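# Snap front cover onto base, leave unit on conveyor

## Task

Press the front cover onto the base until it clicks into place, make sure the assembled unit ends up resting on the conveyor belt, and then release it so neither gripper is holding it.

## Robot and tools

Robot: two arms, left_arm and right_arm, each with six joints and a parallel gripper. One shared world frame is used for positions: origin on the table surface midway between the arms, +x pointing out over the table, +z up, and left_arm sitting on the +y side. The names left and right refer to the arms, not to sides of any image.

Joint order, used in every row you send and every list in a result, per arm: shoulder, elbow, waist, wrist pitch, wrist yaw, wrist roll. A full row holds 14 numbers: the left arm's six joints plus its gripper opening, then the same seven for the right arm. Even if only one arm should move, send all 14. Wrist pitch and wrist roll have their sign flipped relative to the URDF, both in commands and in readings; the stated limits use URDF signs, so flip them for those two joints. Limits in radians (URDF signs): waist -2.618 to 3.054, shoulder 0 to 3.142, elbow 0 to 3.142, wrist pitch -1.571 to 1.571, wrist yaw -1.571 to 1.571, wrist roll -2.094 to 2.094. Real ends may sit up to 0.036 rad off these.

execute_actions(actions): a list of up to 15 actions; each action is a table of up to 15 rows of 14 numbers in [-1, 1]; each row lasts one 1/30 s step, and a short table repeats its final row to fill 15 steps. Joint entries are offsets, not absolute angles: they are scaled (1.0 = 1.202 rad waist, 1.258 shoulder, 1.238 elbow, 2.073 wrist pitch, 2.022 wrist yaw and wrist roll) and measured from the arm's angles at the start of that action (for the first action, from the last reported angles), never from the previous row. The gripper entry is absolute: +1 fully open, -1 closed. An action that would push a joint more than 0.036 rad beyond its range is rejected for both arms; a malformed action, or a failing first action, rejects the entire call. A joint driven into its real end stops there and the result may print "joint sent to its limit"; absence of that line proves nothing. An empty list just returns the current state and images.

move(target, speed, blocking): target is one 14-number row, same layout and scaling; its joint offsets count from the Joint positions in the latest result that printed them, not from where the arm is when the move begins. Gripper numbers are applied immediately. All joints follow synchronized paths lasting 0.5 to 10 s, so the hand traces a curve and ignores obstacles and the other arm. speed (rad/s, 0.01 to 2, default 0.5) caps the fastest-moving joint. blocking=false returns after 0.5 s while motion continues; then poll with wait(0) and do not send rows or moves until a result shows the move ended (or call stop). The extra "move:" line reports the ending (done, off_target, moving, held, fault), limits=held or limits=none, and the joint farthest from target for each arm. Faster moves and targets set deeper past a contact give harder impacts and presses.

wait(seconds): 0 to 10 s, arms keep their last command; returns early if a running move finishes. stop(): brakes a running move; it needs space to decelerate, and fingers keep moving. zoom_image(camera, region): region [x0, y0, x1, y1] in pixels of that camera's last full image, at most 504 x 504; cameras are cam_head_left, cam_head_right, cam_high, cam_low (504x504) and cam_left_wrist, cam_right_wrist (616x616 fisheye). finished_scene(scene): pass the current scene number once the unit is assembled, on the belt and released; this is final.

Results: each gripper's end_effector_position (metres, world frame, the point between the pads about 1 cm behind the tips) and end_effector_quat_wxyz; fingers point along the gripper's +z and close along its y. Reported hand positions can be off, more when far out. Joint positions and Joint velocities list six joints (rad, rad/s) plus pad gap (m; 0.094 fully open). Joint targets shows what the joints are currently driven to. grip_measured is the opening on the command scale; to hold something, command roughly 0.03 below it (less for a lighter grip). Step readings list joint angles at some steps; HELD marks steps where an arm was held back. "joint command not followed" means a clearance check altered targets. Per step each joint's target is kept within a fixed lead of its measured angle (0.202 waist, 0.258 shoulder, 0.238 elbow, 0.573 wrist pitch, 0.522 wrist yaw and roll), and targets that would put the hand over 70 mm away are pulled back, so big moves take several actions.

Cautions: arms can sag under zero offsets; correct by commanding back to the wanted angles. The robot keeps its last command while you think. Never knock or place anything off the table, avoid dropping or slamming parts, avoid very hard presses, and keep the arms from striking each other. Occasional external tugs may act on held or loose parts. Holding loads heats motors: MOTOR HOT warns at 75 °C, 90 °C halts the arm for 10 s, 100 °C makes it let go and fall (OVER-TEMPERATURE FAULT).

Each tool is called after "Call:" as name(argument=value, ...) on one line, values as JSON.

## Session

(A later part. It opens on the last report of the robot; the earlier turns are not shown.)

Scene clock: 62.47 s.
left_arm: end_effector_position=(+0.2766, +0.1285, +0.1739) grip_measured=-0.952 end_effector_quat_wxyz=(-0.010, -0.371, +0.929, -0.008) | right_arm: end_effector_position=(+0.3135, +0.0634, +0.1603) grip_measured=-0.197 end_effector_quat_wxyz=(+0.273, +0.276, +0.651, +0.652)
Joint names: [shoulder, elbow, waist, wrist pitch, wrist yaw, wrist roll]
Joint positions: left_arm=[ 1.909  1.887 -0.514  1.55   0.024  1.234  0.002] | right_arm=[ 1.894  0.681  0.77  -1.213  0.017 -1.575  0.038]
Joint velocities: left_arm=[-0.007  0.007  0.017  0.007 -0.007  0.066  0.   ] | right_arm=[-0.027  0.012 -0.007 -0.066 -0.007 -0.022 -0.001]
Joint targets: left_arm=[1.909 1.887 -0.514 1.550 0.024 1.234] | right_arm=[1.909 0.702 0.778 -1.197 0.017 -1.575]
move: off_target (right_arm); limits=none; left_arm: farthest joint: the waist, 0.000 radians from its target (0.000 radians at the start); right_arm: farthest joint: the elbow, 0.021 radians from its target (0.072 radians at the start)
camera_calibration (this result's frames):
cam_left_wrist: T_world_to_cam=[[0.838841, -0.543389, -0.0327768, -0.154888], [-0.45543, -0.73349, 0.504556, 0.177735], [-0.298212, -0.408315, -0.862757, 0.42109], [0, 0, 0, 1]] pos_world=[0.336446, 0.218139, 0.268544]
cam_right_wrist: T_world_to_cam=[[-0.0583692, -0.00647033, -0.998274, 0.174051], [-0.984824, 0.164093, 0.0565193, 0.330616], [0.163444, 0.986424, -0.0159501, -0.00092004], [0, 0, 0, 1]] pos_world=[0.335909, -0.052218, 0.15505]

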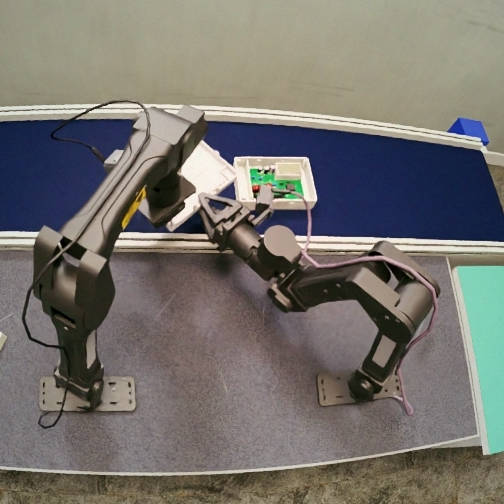

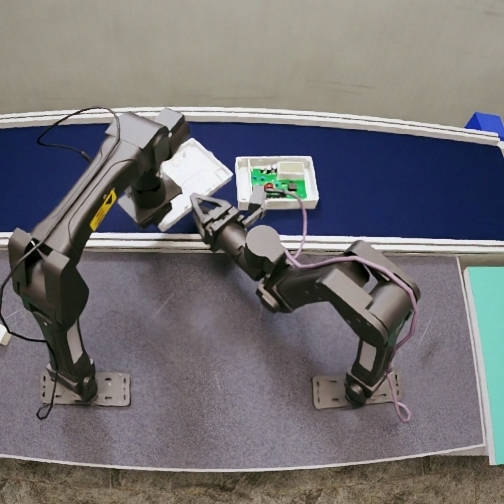

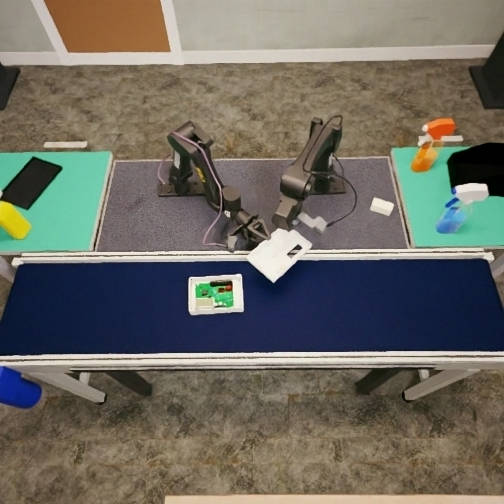

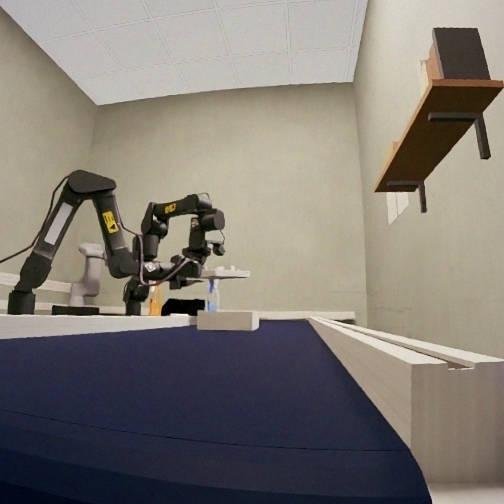

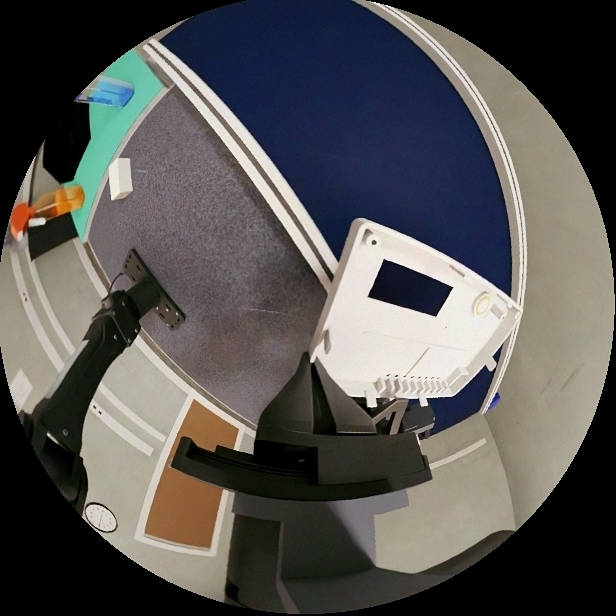

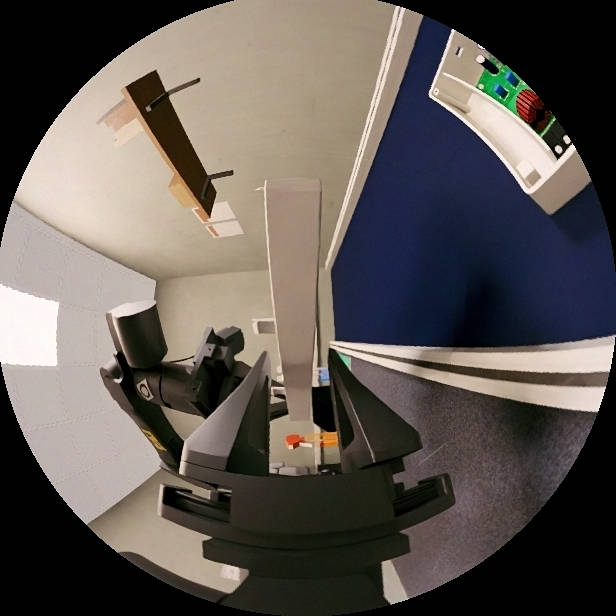

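Slightly deeper, then close.

Call:
execute_actions(actions=[[[0,0,0,0,0,0,-1,0.025,0.035,0,0,0,0,-0.2]],[[0,0,0,0,0,0,-1,0,0,0,0,0,0,-0.55]],[[0,0,0,0,0,0,-1,0,0,0,0,0,0,-0.75]]])

Call:
zoom_image(camera="cam_head_right", region=[150,130,260,240])

Scene clock: 68.57 s.
left_arm: end_effector_position=(+0.2767, +0.1284, +0.1737) grip_measured=-0.952 end_effector_quat_wxyz=(-0.010, -0.371, +0.929, -0.008) | right_arm: end_effector_position=(+0.3176, +0.0672, +0.1619) grip_measured=-0.643 end_effector_quat_wxyz=(+0.269, +0.281, +0.646, +0.657)
Joint names: [shoulder, elbow, waist, wrist pitch, wrist yaw, wrist roll]
Joint positions: left_arm=[ 1.909  1.887 -0.514  1.549  0.025  1.234  0.002] | right_arm=[ 1.911  0.705  0.77  -1.214  0.019 -1.593  0.017]
Joint velocities: left_arm=[ 0.007 -0.007 -0.007  0.022  0.022  0.022  0.   ] | right_arm=[ 0.012  0.012 -0.017  0.022 -0.022 -0.022 -0.001]
Joint targets: left_arm=[1.909 1.887 -0.514 1.550 0.024 1.234] | right_arm=[1.911 0.705 0.770 -1.213 0.017 -1.576]
Step readings (joint positions; steps 1 to 15: 1st action; 16 to 30: 2nd action; 31 to 45: 3rd action):
0: left_arm=[1.909 1.887 -0.514 1.550 0.024 1.234] | right_arm=[1.894 0.681 0.770 -1.213 0.017 -1.575]
1: left_arm=[1.909 1.887 -0.514 1.550 0.024 1.234] | right_arm=[1.897 0.684 0.770 -1.213 0.017 -1.575]
2: left_arm=[1.909 1.887 -0.514 1.550 0.024 1.234] | right_arm=[1.902 0.692 0.770 -1.213 0.017 -1.575]
4: left_arm=[1.909 1.887 -0.514 1.550 0.024 1.234] | right_arm=[1.909 0.703 0.770 -1.213 0.017 -1.575]
8: left_arm=[1.909 1.887 -0.514 1.550 0.024 1.234] | right_arm=[1.911 0.705 0.770 -1.213 0.017 -1.575]
15: left_arm=[1.909 1.887 -0.514 1.550 0.024 1.234] | right_arm=[1.911 0.705 0.770 -1.213 0.017 -1.576]
16: left_arm=[1.909 1.887 -0.514 1.550 0.024 1.234] | right_arm=[1.911 0.705 0.770 -1.213 0.017 -1.576]
17: left_arm=[1.909 1.887 -0.514 1.550 0.024 1.234] | right_arm=[1.911 0.705 0.770 -1.213 0.017 -1.576]
19: left_arm=[1.909 1.887 -0.514 1.550 0.024 1.234] | right_arm=[1.911 0.705 0.770 -1.213 0.017 -1.576]
23: left_arm=[1.909 1.887 -0.514 1.550 0.024 1.234] | right_arm=[1.911 0.705 0.770 -1.213 0.017 -1.576]
30: left_arm=[1.909 1.887 -0.514 1.550 0.024 1.234] | right_arm=[1.911 0.705 0.770 -1.213 0.017 -1.576]
31: left_arm=[1.909 1.887 -0.514 1.550 0.024 1.234] | right_arm=[1.911 0.705 0.770 -1.213 0.017 -1.580]
32: left_arm=[1.909 1.887 -0.514 1.549 0.024 1.234] | right_arm=[1.911 0.705 0.770 -1.214 0.018 -1.586]
34: left_arm=[1.909 1.887 -0.514 1.549 0.025 1.234] | right_arm=[1.911 0.705 0.770 -1.214 0.019 -1.591]
38: left_arm=[1.909 1.887 -0.514 1.549 0.025 1.234] | right_arm=[1.911 0.705 0.770 -1.214 0.019 -1.592]
45: Joint positions above
camera_calibration (this result's frames):
cam_left_wrist: T_world_to_cam=[[0.838639, -0.543726, -0.0323499, -0.155084], [-0.455796, -0.733055, 0.504857, 0.177748], [-0.298218, -0.408648, -0.862596, 0.42098], [0, 0, 0, 1]] pos_world=[0.33662, 0.218009, 0.268382]
cam_right_wrist: T_world_to_cam=[[-0.0649733, 0.0118474, -0.997817, 0.176721], [-0.984178, 0.164414, 0.0660373, 0.332199], [0.164837, 0.98632, 0.000977401, -0.00847711], [0, 0, 0, 1]] pos_world=[0.339823, -0.0483507, 0.154406]

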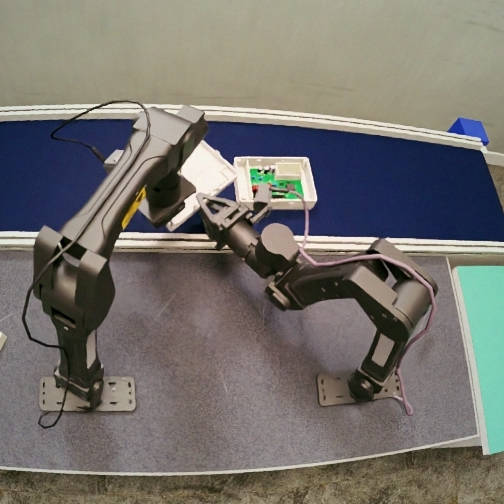

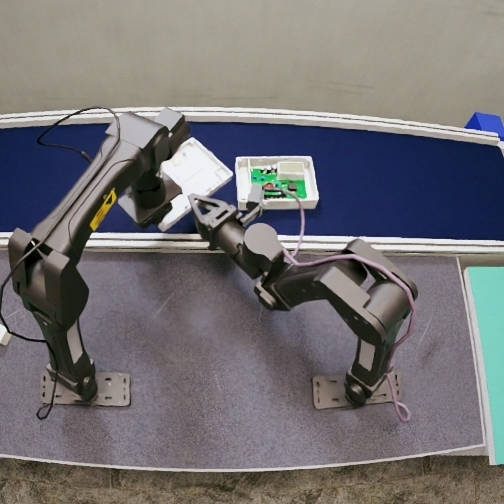

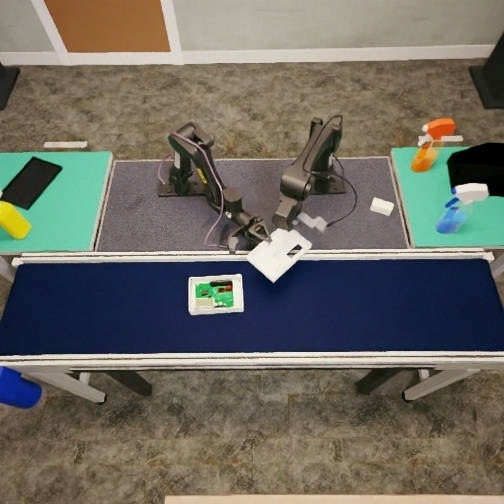

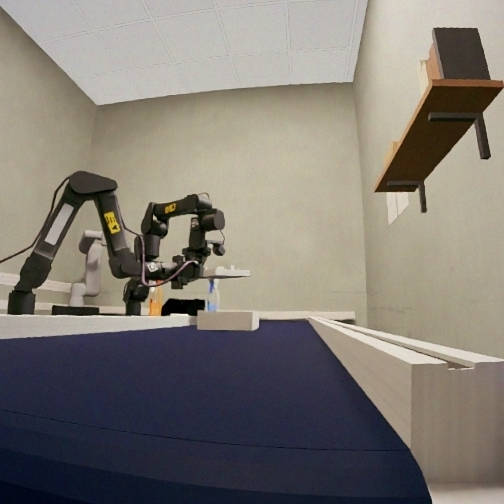

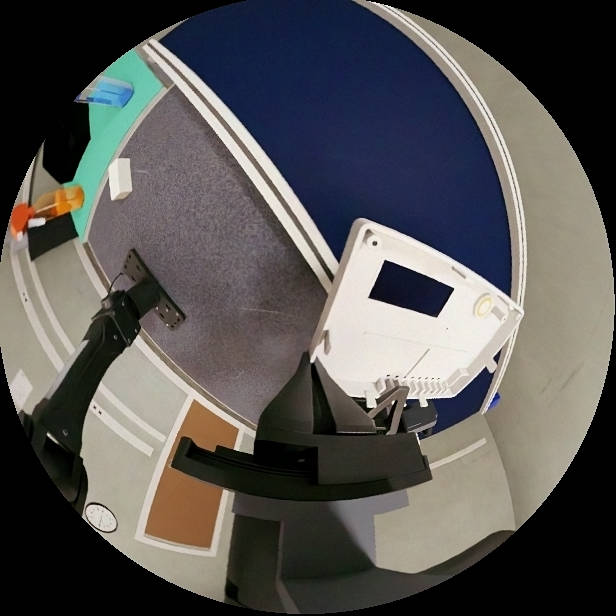

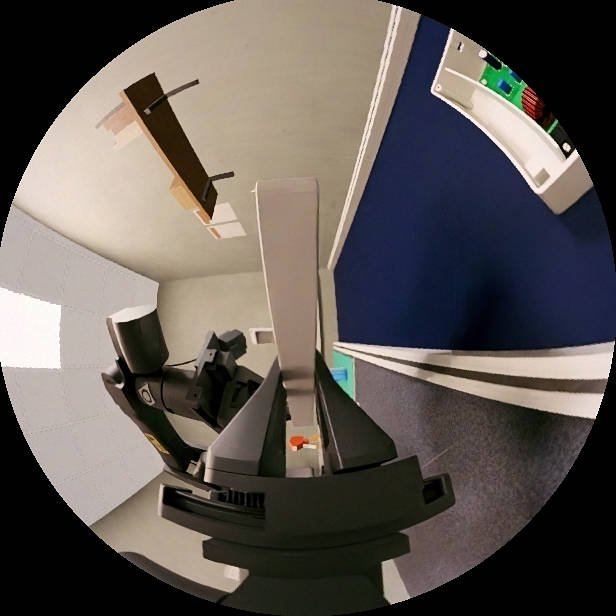

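Region (150, 130, 260, 240) of cam_head_right's 504x504 image, scaled by 4.582, with more detail than that image has.

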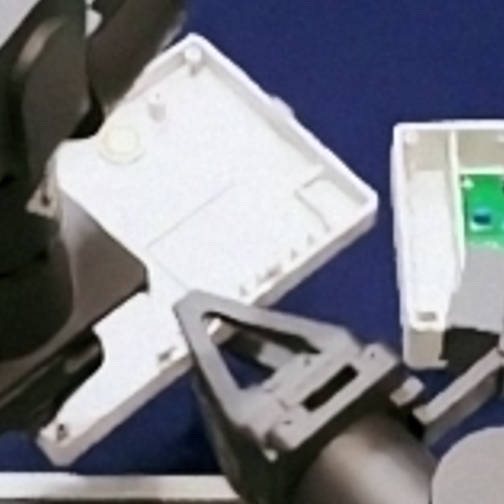

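Call:
execute_actions(actions=[[[0,0,0,0,0,0,-0.6,0,0,0,0,0,0,-0.75]],[[-0.08,0,0,0,0,0,-0.6,0,0,0,0,0,0,-0.75]],[[-0.1,0,0,0,0,0,-0.6,0,0,0,0,0,0,-0.75]],[[-0.1,0,0.15,0,0,0,-0.6,0,0,0,0,0,0,-0.75]]])

Call:
move(target=[-0.1,0,0.5,0,0,0,-1,-0.03,0,0,0,0,0.78,-0.75], speed=0.7)

Call:
move(target=[0,0,0,0,0,0,-1,0,0,0,0,0,0.79,-0.75], speed=0.7)

Call:
move(target=[0,0,0,0,0,0,-1,0.17,-0.128,-0.22,-0.165,0.205,0,-0.75], speed=0.3)

Call:
zoom_image(camera="cam_high", region=[170,240,260,330])

Scene clock: 86.47 s.
left_arm: end_effector_position=(+0.2658, +0.2005, +0.2760) grip_measured=-0.603 end_effector_quat_wxyz=(+0.110, -0.448, +0.879, -0.122) | right_arm: end_effector_position=(+0.3175, +0.0670, +0.1489) grip_measured=-0.643 end_effector_quat_wxyz=(+0.261, +0.289, +0.662, +0.640)
Joint names: [shoulder, elbow, waist, wrist pitch, wrist yaw, wrist roll]
Joint positions: left_arm=[ 1.566  1.861 -0.326  1.537  0.025  1.234  0.019] | right_arm=[ 1.911  0.705  0.77  -1.161  0.019 -1.597  0.017]
Joint velocities: left_arm=[-0.002  0.002 -0.007  0.037 -0.022 -0.007 -0.001] | right_arm=[ 0.027  0.017  0.007  0.022  0.037  0.081 -0.   ]
Joint targets: left_arm=[1.565 1.871 -0.334 1.541 0.025 1.234] | right_arm=[1.911 0.705 0.770 -1.174 0.019 -1.596]
Step readings (joint positions; steps 1 to 15: 1st action; 16 to 30: 2nd action; 31 to 45: 3rd action; 46 to 60: 4th action):
0: left_arm=[1.909 1.887 -0.514 1.549 0.025 1.234] | right_arm=[1.911 0.705 0.770 -1.214 0.019 -1.593]
1: left_arm=[1.909 1.887 -0.514 1.549 0.025 1.234] | right_arm=[1.911 0.705 0.770 -1.212 0.019 -1.594]
2: left_arm=[1.909 1.887 -0.514 1.549 0.025 1.234] | right_arm=[1.911 0.705 0.770 -1.210 0.019 -1.594]
4: left_arm=[1.909 1.887 -0.514 1.549 0.025 1.234] | right_arm=[1.911 0.705 0.770 -1.206 0.019 -1.594]
8: left_arm=[1.909 1.887 -0.514 1.549 0.025 1.234] | right_arm=[1.911 0.705 0.770 -1.202 0.019 -1.594]
15: left_arm=[1.909 1.887 -0.514 1.549 0.025 1.234] | right_arm=[1.911 0.705 0.770 -1.200 0.019 -1.594]
16: left_arm=[1.902 1.885 -0.514 1.546 0.025 1.234] | right_arm=[1.911 0.705 0.770 -1.199 0.019 -1.594]
17: left_arm=[1.891 1.881 -0.514 1.544 0.025 1.234] | right_arm=[1.911 0.705 0.770 -1.197 0.019 -1.594]
19: left_arm=[1.860 1.880 -0.514 1.544 0.025 1.234] | right_arm=[1.911 0.705 0.770 -1.193 0.019 -1.594]
23: left_arm=[1.817 1.880 -0.514 1.545 0.025 1.234] | right_arm=[1.911 0.705 0.770 -1.189 0.019 -1.595]
30: left_arm=[1.815 1.880 -0.514 1.545 0.025 1.234] | right_arm=[1.911 0.705 0.770 -1.187 0.019 -1.595]
31: left_arm=[1.805 1.877 -0.514 1.540 0.025 1.234] | right_arm=[1.911 0.705 0.770 -1.186 0.019 -1.595]
32: left_arm=[1.790 1.871 -0.514 1.538 0.025 1.234] | right_arm=[1.911 0.705 0.770 -1.184 0.019 -1.595]
34: left_arm=[1.748 1.871 -0.514 1.538 0.025 1.234] | right_arm=[1.911 0.705 0.770 -1.180 0.019 -1.595]
38: left_arm=[1.690 1.871 -0.514 1.540 0.025 1.234] | right_arm=[1.911 0.705 0.770 -1.176 0.019 -1.596]
45: left_arm=[1.690 1.871 -0.514 1.541 0.025 1.234] | right_arm=[1.911 0.705 0.770 -1.174 0.019 -1.596]
46: left_arm=[1.680 1.867 -0.494 1.536 0.038 1.234] | right_arm=[1.911 0.705 0.770 -1.173 0.019 -1.596]
47: left_arm=[1.666 1.861 -0.454 1.532 0.046 1.234] | right_arm=[1.911 0.705 0.770 -1.171 0.019 -1.596]
49: left_arm=[1.626 1.861 -0.361 1.531 0.038 1.234] | right_arm=[1.911 0.705 0.770 -1.167 0.019 -1.596]
53: left_arm=[1.568 1.861 -0.323 1.535 0.025 1.234] | right_arm=[1.911 0.705 0.770 -1.163 0.019 -1.597]
60: Joint positions above
camera_calibration (this result's frames):
cam_left_wrist: T_world_to_cam=[[0.884332, -0.36484, 0.291288, -0.240759], [-0.463568, -0.760167, 0.455248, 0.1952], [0.0553348, -0.537622, -0.841369, 0.461444], [0, 0, 0, 1]] pos_world=[0.277866, 0.308629, 0.36951]
cam_right_wrist: T_world_to_cam=[[-0.104243, -0.0224395, -0.994299, 0.177993], [-0.980912, 0.167326, 0.0990633, 0.326762], [0.164149, 0.985646, -0.0394536, -0.00197446], [0, 0, 0, 1]] pos_world=[0.339404, -0.0487355, 0.14453]

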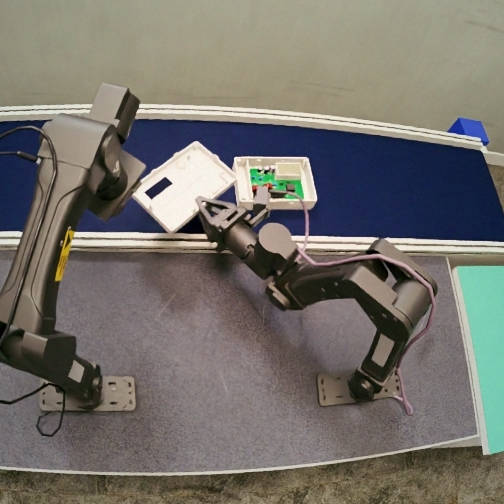

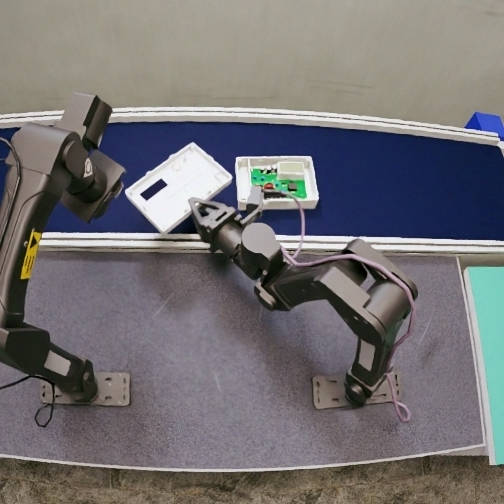

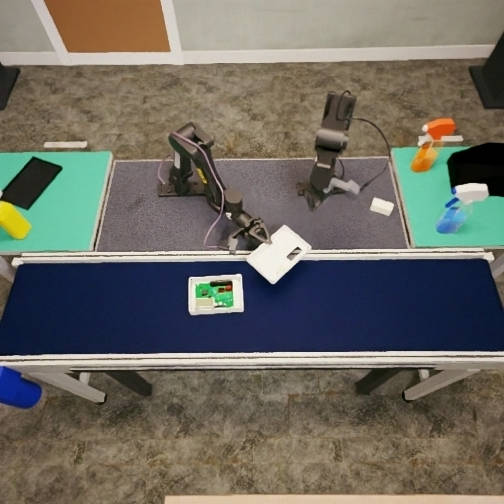

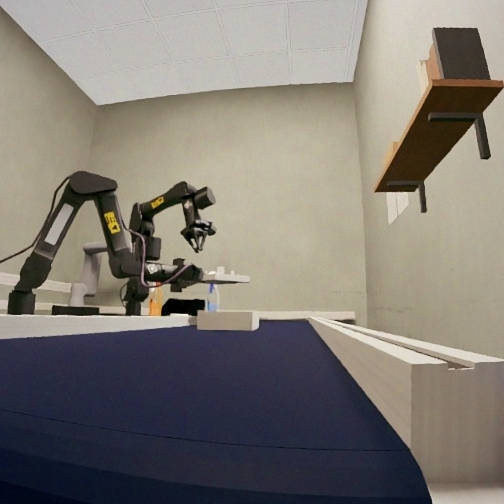

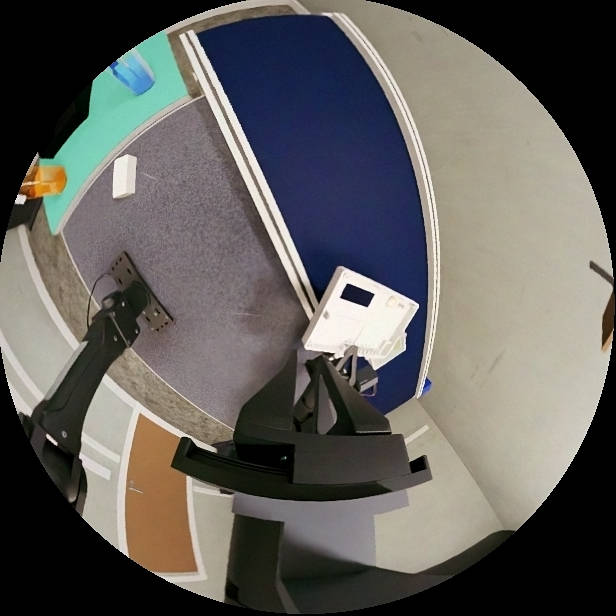

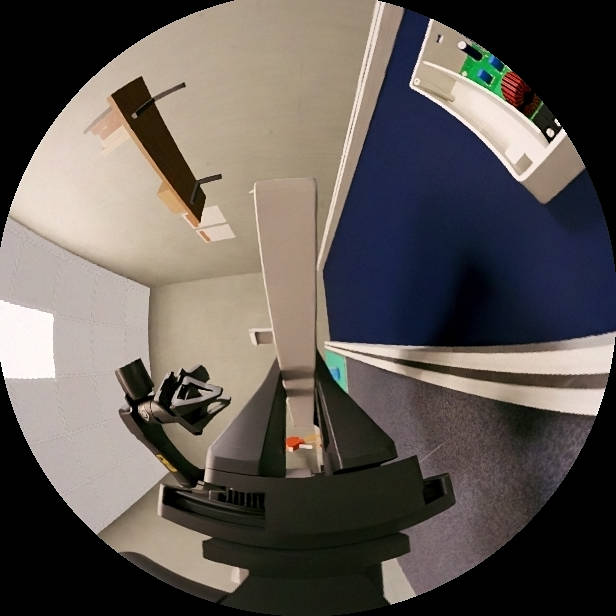

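Scene clock: 89.57 s.
left_arm: end_effector_position=(+0.2488, +0.3793, +0.3061) grip_measured=-0.983 end_effector_quat_wxyz=(-0.186, +0.678, -0.703, +0.108) | right_arm: end_effector_position=(+0.3170, +0.0666, +0.1505) grip_measured=-0.642 end_effector_quat_wxyz=(+0.635, -0.263, +0.675, +0.269)
Joint names: [shoulder, elbow, waist, wrist pitch, wrist yaw, wrist roll]
Joint positions: left_arm=[1.461 1.861 0.267 1.537 0.027 1.234 0.001] | right_arm=[ 1.899  0.705  0.77  -1.144  0.019 -0.031  0.017]
Joint velocities: left_arm=[-0.012  0.012 -0.007  0.037 -0.007  0.007  0.001] | right_arm=[-0.002  0.002 -0.007 -0.022  0.022  0.037 -0.   ]
Joint targets: left_arm=[1.440 1.861 0.275 1.537 0.025 1.234] | right_arm=[1.873 0.705 0.770 -1.161 0.019 -0.020]
move: off_target (left_arm, right_arm); limits=none; left_arm: farthest joint: the shoulder, 0.021 radians from its target (0.126 radians at the start); right_arm: farthest joint: the shoulder, 0.025 radians from its target (0.038 radians at the start)
camera_calibration (this result's frames):
cam_left_wrist: T_world_to_cam=[[0.903081, 0.180967, 0.389481, -0.411002], [-0.00461459, -0.902746, 0.430149, 0.257113], [0.429445, -0.390256, -0.814418, 0.426637], [0, 0, 0, 1]] pos_world=[0.189137, 0.472984, 0.396942]
cam_right_wrist: T_world_to_cam=[[0.660518, -0.748487, -0.0590207, -0.155329], [-0.504207, -0.383952, -0.773535, 0.343199], [0.55632, 0.540692, -0.630999, -0.00709351], [0, 0, 0, 1]] pos_world=[0.279587, 0.0193458, 0.251833]

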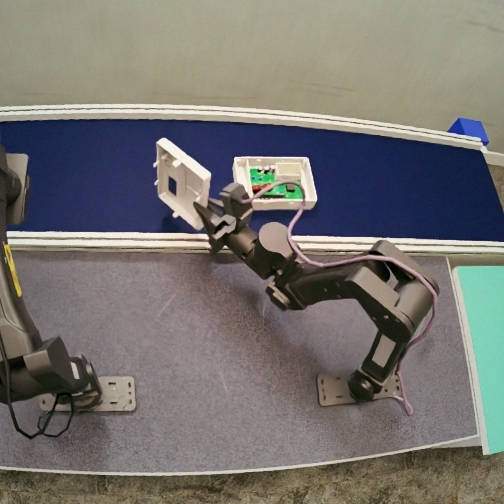

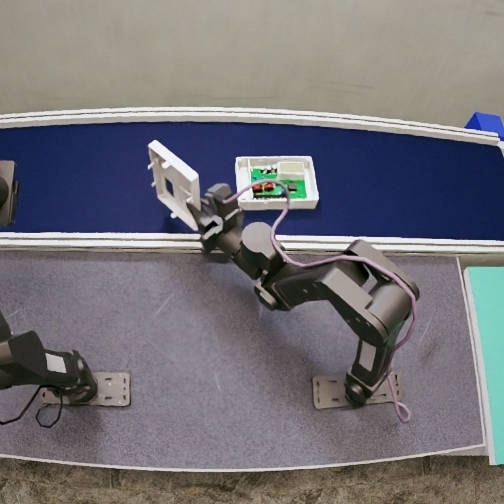

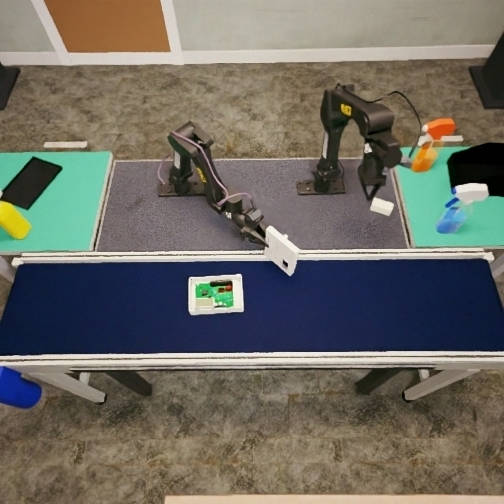

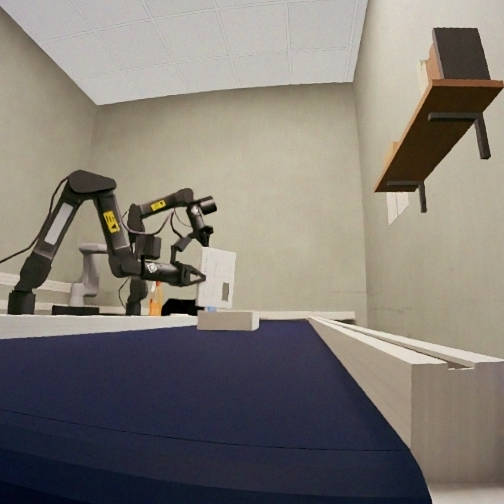

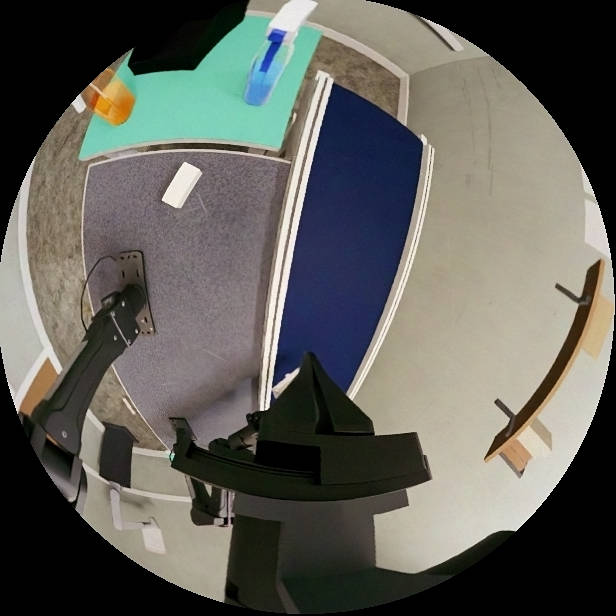

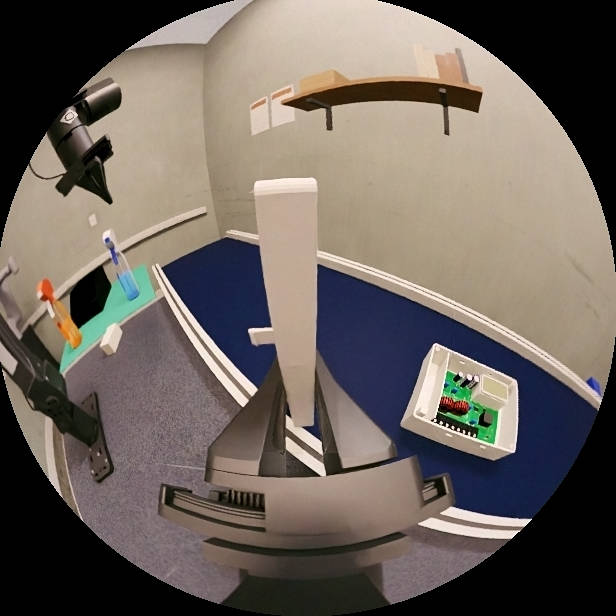

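Scene clock: 92.70 s.
left_arm: end_effector_position=(+0.2488, +0.3793, +0.3061) grip_measured=-0.983 end_effector_quat_wxyz=(-0.186, +0.678, -0.703, +0.108) | right_arm: end_effector_position=(+0.3169, +0.0665, +0.1469) grip_measured=-0.641 end_effector_quat_wxyz=(+0.631, -0.672, +0.284, -0.265)
Joint names: [shoulder, elbow, waist, wrist pitch, wrist yaw, wrist roll]
Joint positions: left_arm=[1.461 1.861 0.267 1.537 0.027 1.234 0.001] | right_arm=[ 1.899  0.705  0.77  -1.13   0.019  1.567  0.017]
Joint velocities: left_arm=[-0.002 -0.012 -0.017  0.051  0.007  0.125 -0.   ] | right_arm=[-0.002  0.012  0.002 -0.022  0.007  0.022 -0.001]
Joint targets: left_arm=[1.461 1.861 0.267 1.537 0.027 1.234] | right_arm=[1.899 0.705 0.770 -1.144 0.019 1.567]
move: done; limits=none; left_arm: farthest joint: the waist, 0.000 radians from its target (0.000 radians at the start); right_arm: farthest joint: the wrist pitch, 0.014 radians from its target (0.000 radians at the start)
camera_calibration (this result's frames):
cam_left_wrist: T_world_to_cam=[[0.903081, 0.180967, 0.389481, -0.411002], [-0.00461459, -0.902746, 0.430149, 0.257113], [0.429445, -0.390256, -0.814418, 0.426637], [0, 0, 0, 1]] pos_world=[0.189137, 0.472984, 0.396942]
cam_right_wrist: T_world_to_cam=[[0.0367333, -0.0116264, 0.999257, -0.162338], [0.137586, -0.990351, -0.0165805, 0.0660142], [0.989808, 0.138093, -0.0347792, -0.207399], [0, 0, 0, 1]] pos_world=[0.202165, 0.0921301, 0.156099]

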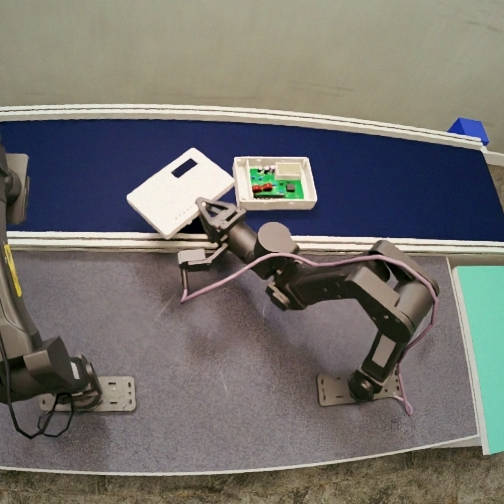

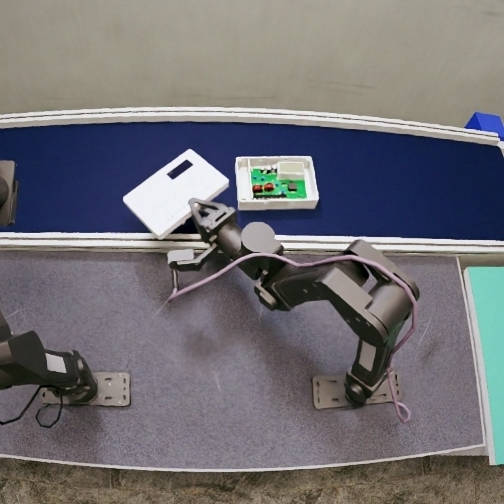

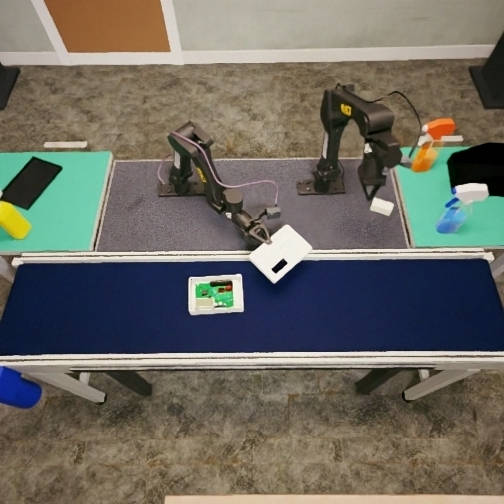

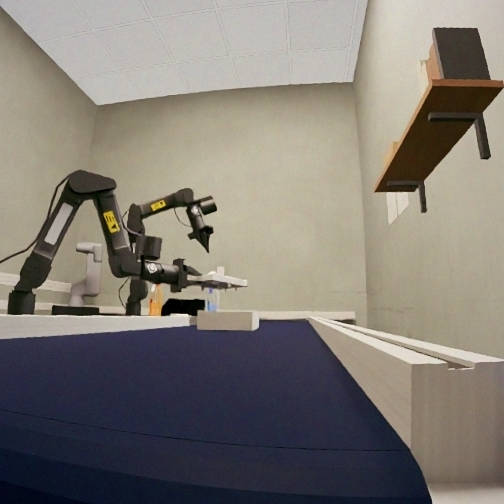

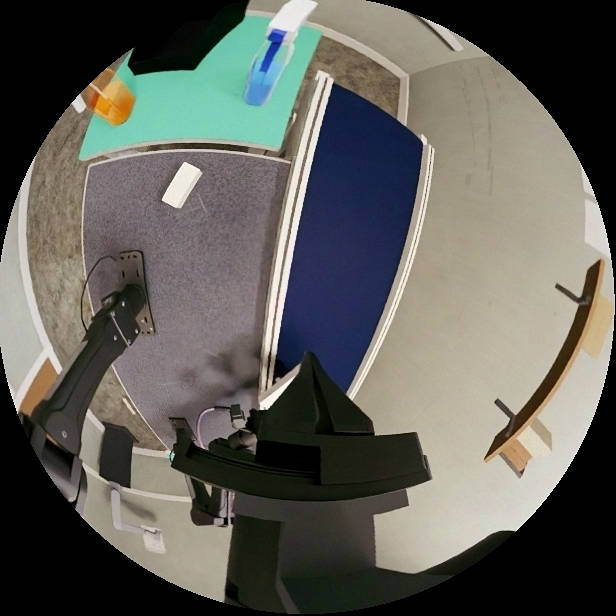

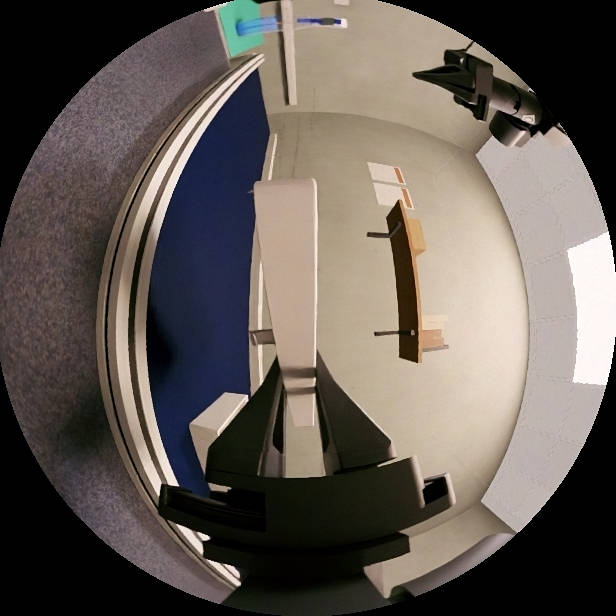

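Scene clock: 94.63 s.
left_arm: end_effector_position=(+0.2488, +0.3793, +0.3061) grip_measured=-0.983 end_effector_quat_wxyz=(-0.186, +0.678, -0.703, +0.108) | right_arm: end_effector_position=(+0.3897, -0.1166, +0.0783) grip_measured=-0.641 end_effector_quat_wxyz=(-0.494, +0.564, -0.479, +0.456)
Joint names: [shoulder, elbow, waist, wrist pitch, wrist yaw, wrist roll]
Joint positions: left_arm=[1.461 1.861 0.267 1.537 0.027 1.234 0.001] | right_arm=[ 2.102  0.558  0.513 -1.438  0.41   1.569  0.017]
Joint velocities: left_arm=[-0.002  0.007  0.002 -0.066  0.007 -0.022 -0.001] | right_arm=[ 0.012  0.012 -0.022  0.007  0.037 -0.007 -0.   ]
Joint targets: left_arm=[1.461 1.861 0.267 1.537 0.027 1.234] | right_arm=[2.113 0.546 0.506 -1.472 0.433 1.568]
move: off_target (right_arm); limits=none; left_arm: farthest joint: the waist, 0.000 radians from its target (0.000 radians at the start); right_arm: farthest joint: the wrist pitch, 0.034 radians from its target (0.342 radians at the start)
camera_calibration (this result's frames):
cam_left_wrist: T_world_to_cam=[[0.903081, 0.180967, 0.389481, -0.411002], [-0.00461459, -0.902746, 0.430149, 0.257113], [0.429445, -0.390256, -0.814418, 0.426637], [0, 0, 0, 1]] pos_world=[0.189137, 0.472984, 0.396942]
cam_right_wrist: T_world_to_cam=[[0.0495677, 0.0150819, 0.998657, -0.100448], [-0.486639, -0.872805, 0.0373353, 0.126316], [0.872196, -0.487836, -0.0359235, -0.283633], [0, 0, 0, 1]] pos_world=[0.313833, -0.0266017, 0.085408]

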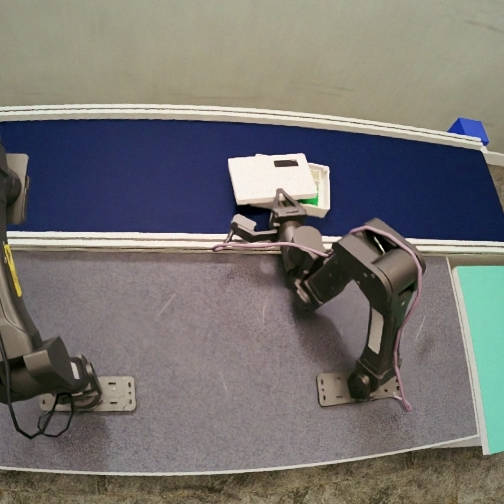

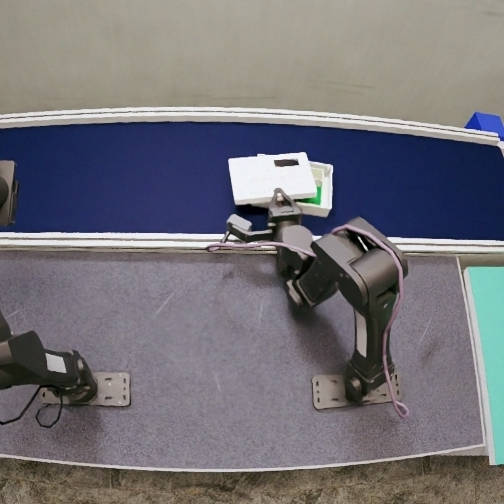

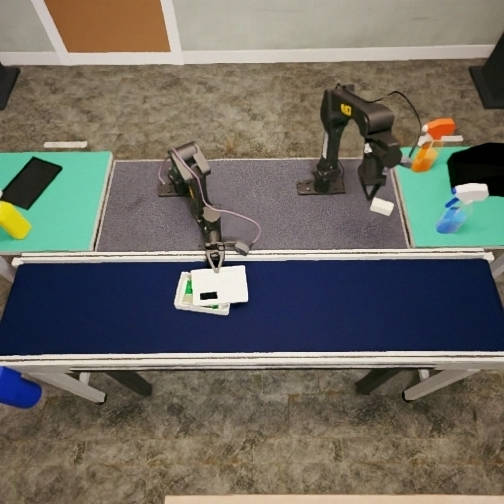

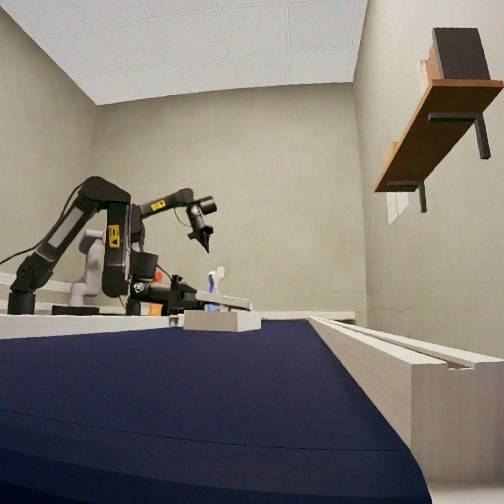

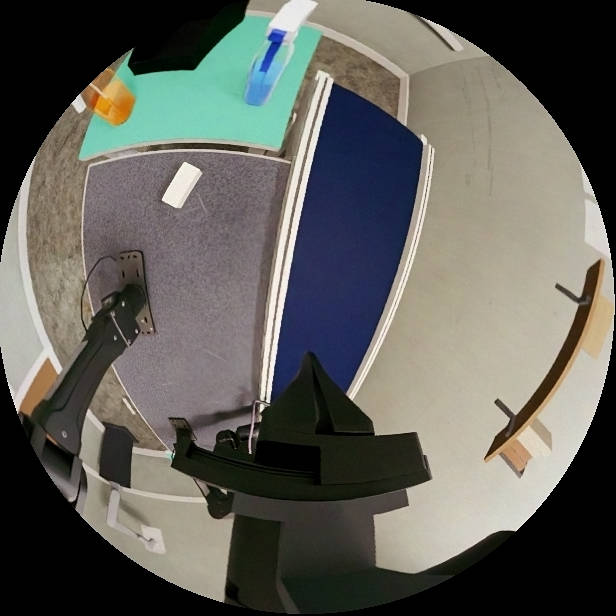

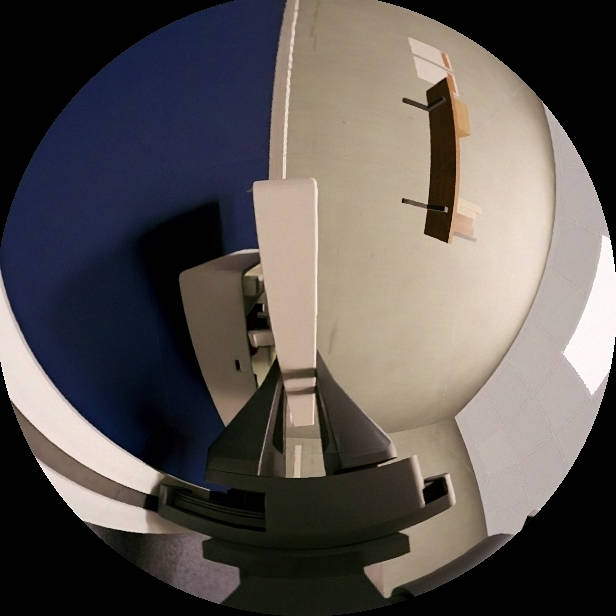

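Region (170, 240, 260, 330) of cam_high's 504x504 image, scaled by 5.600, with more detail than that image has.

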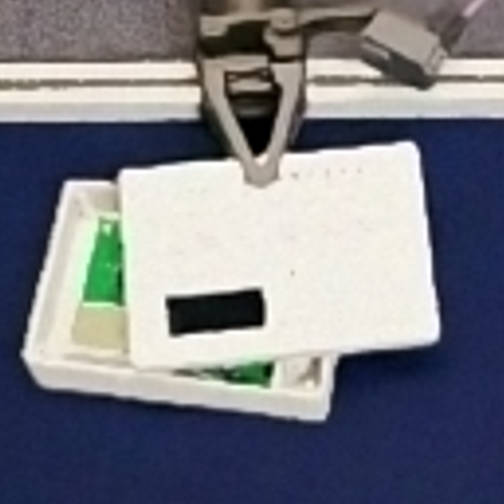

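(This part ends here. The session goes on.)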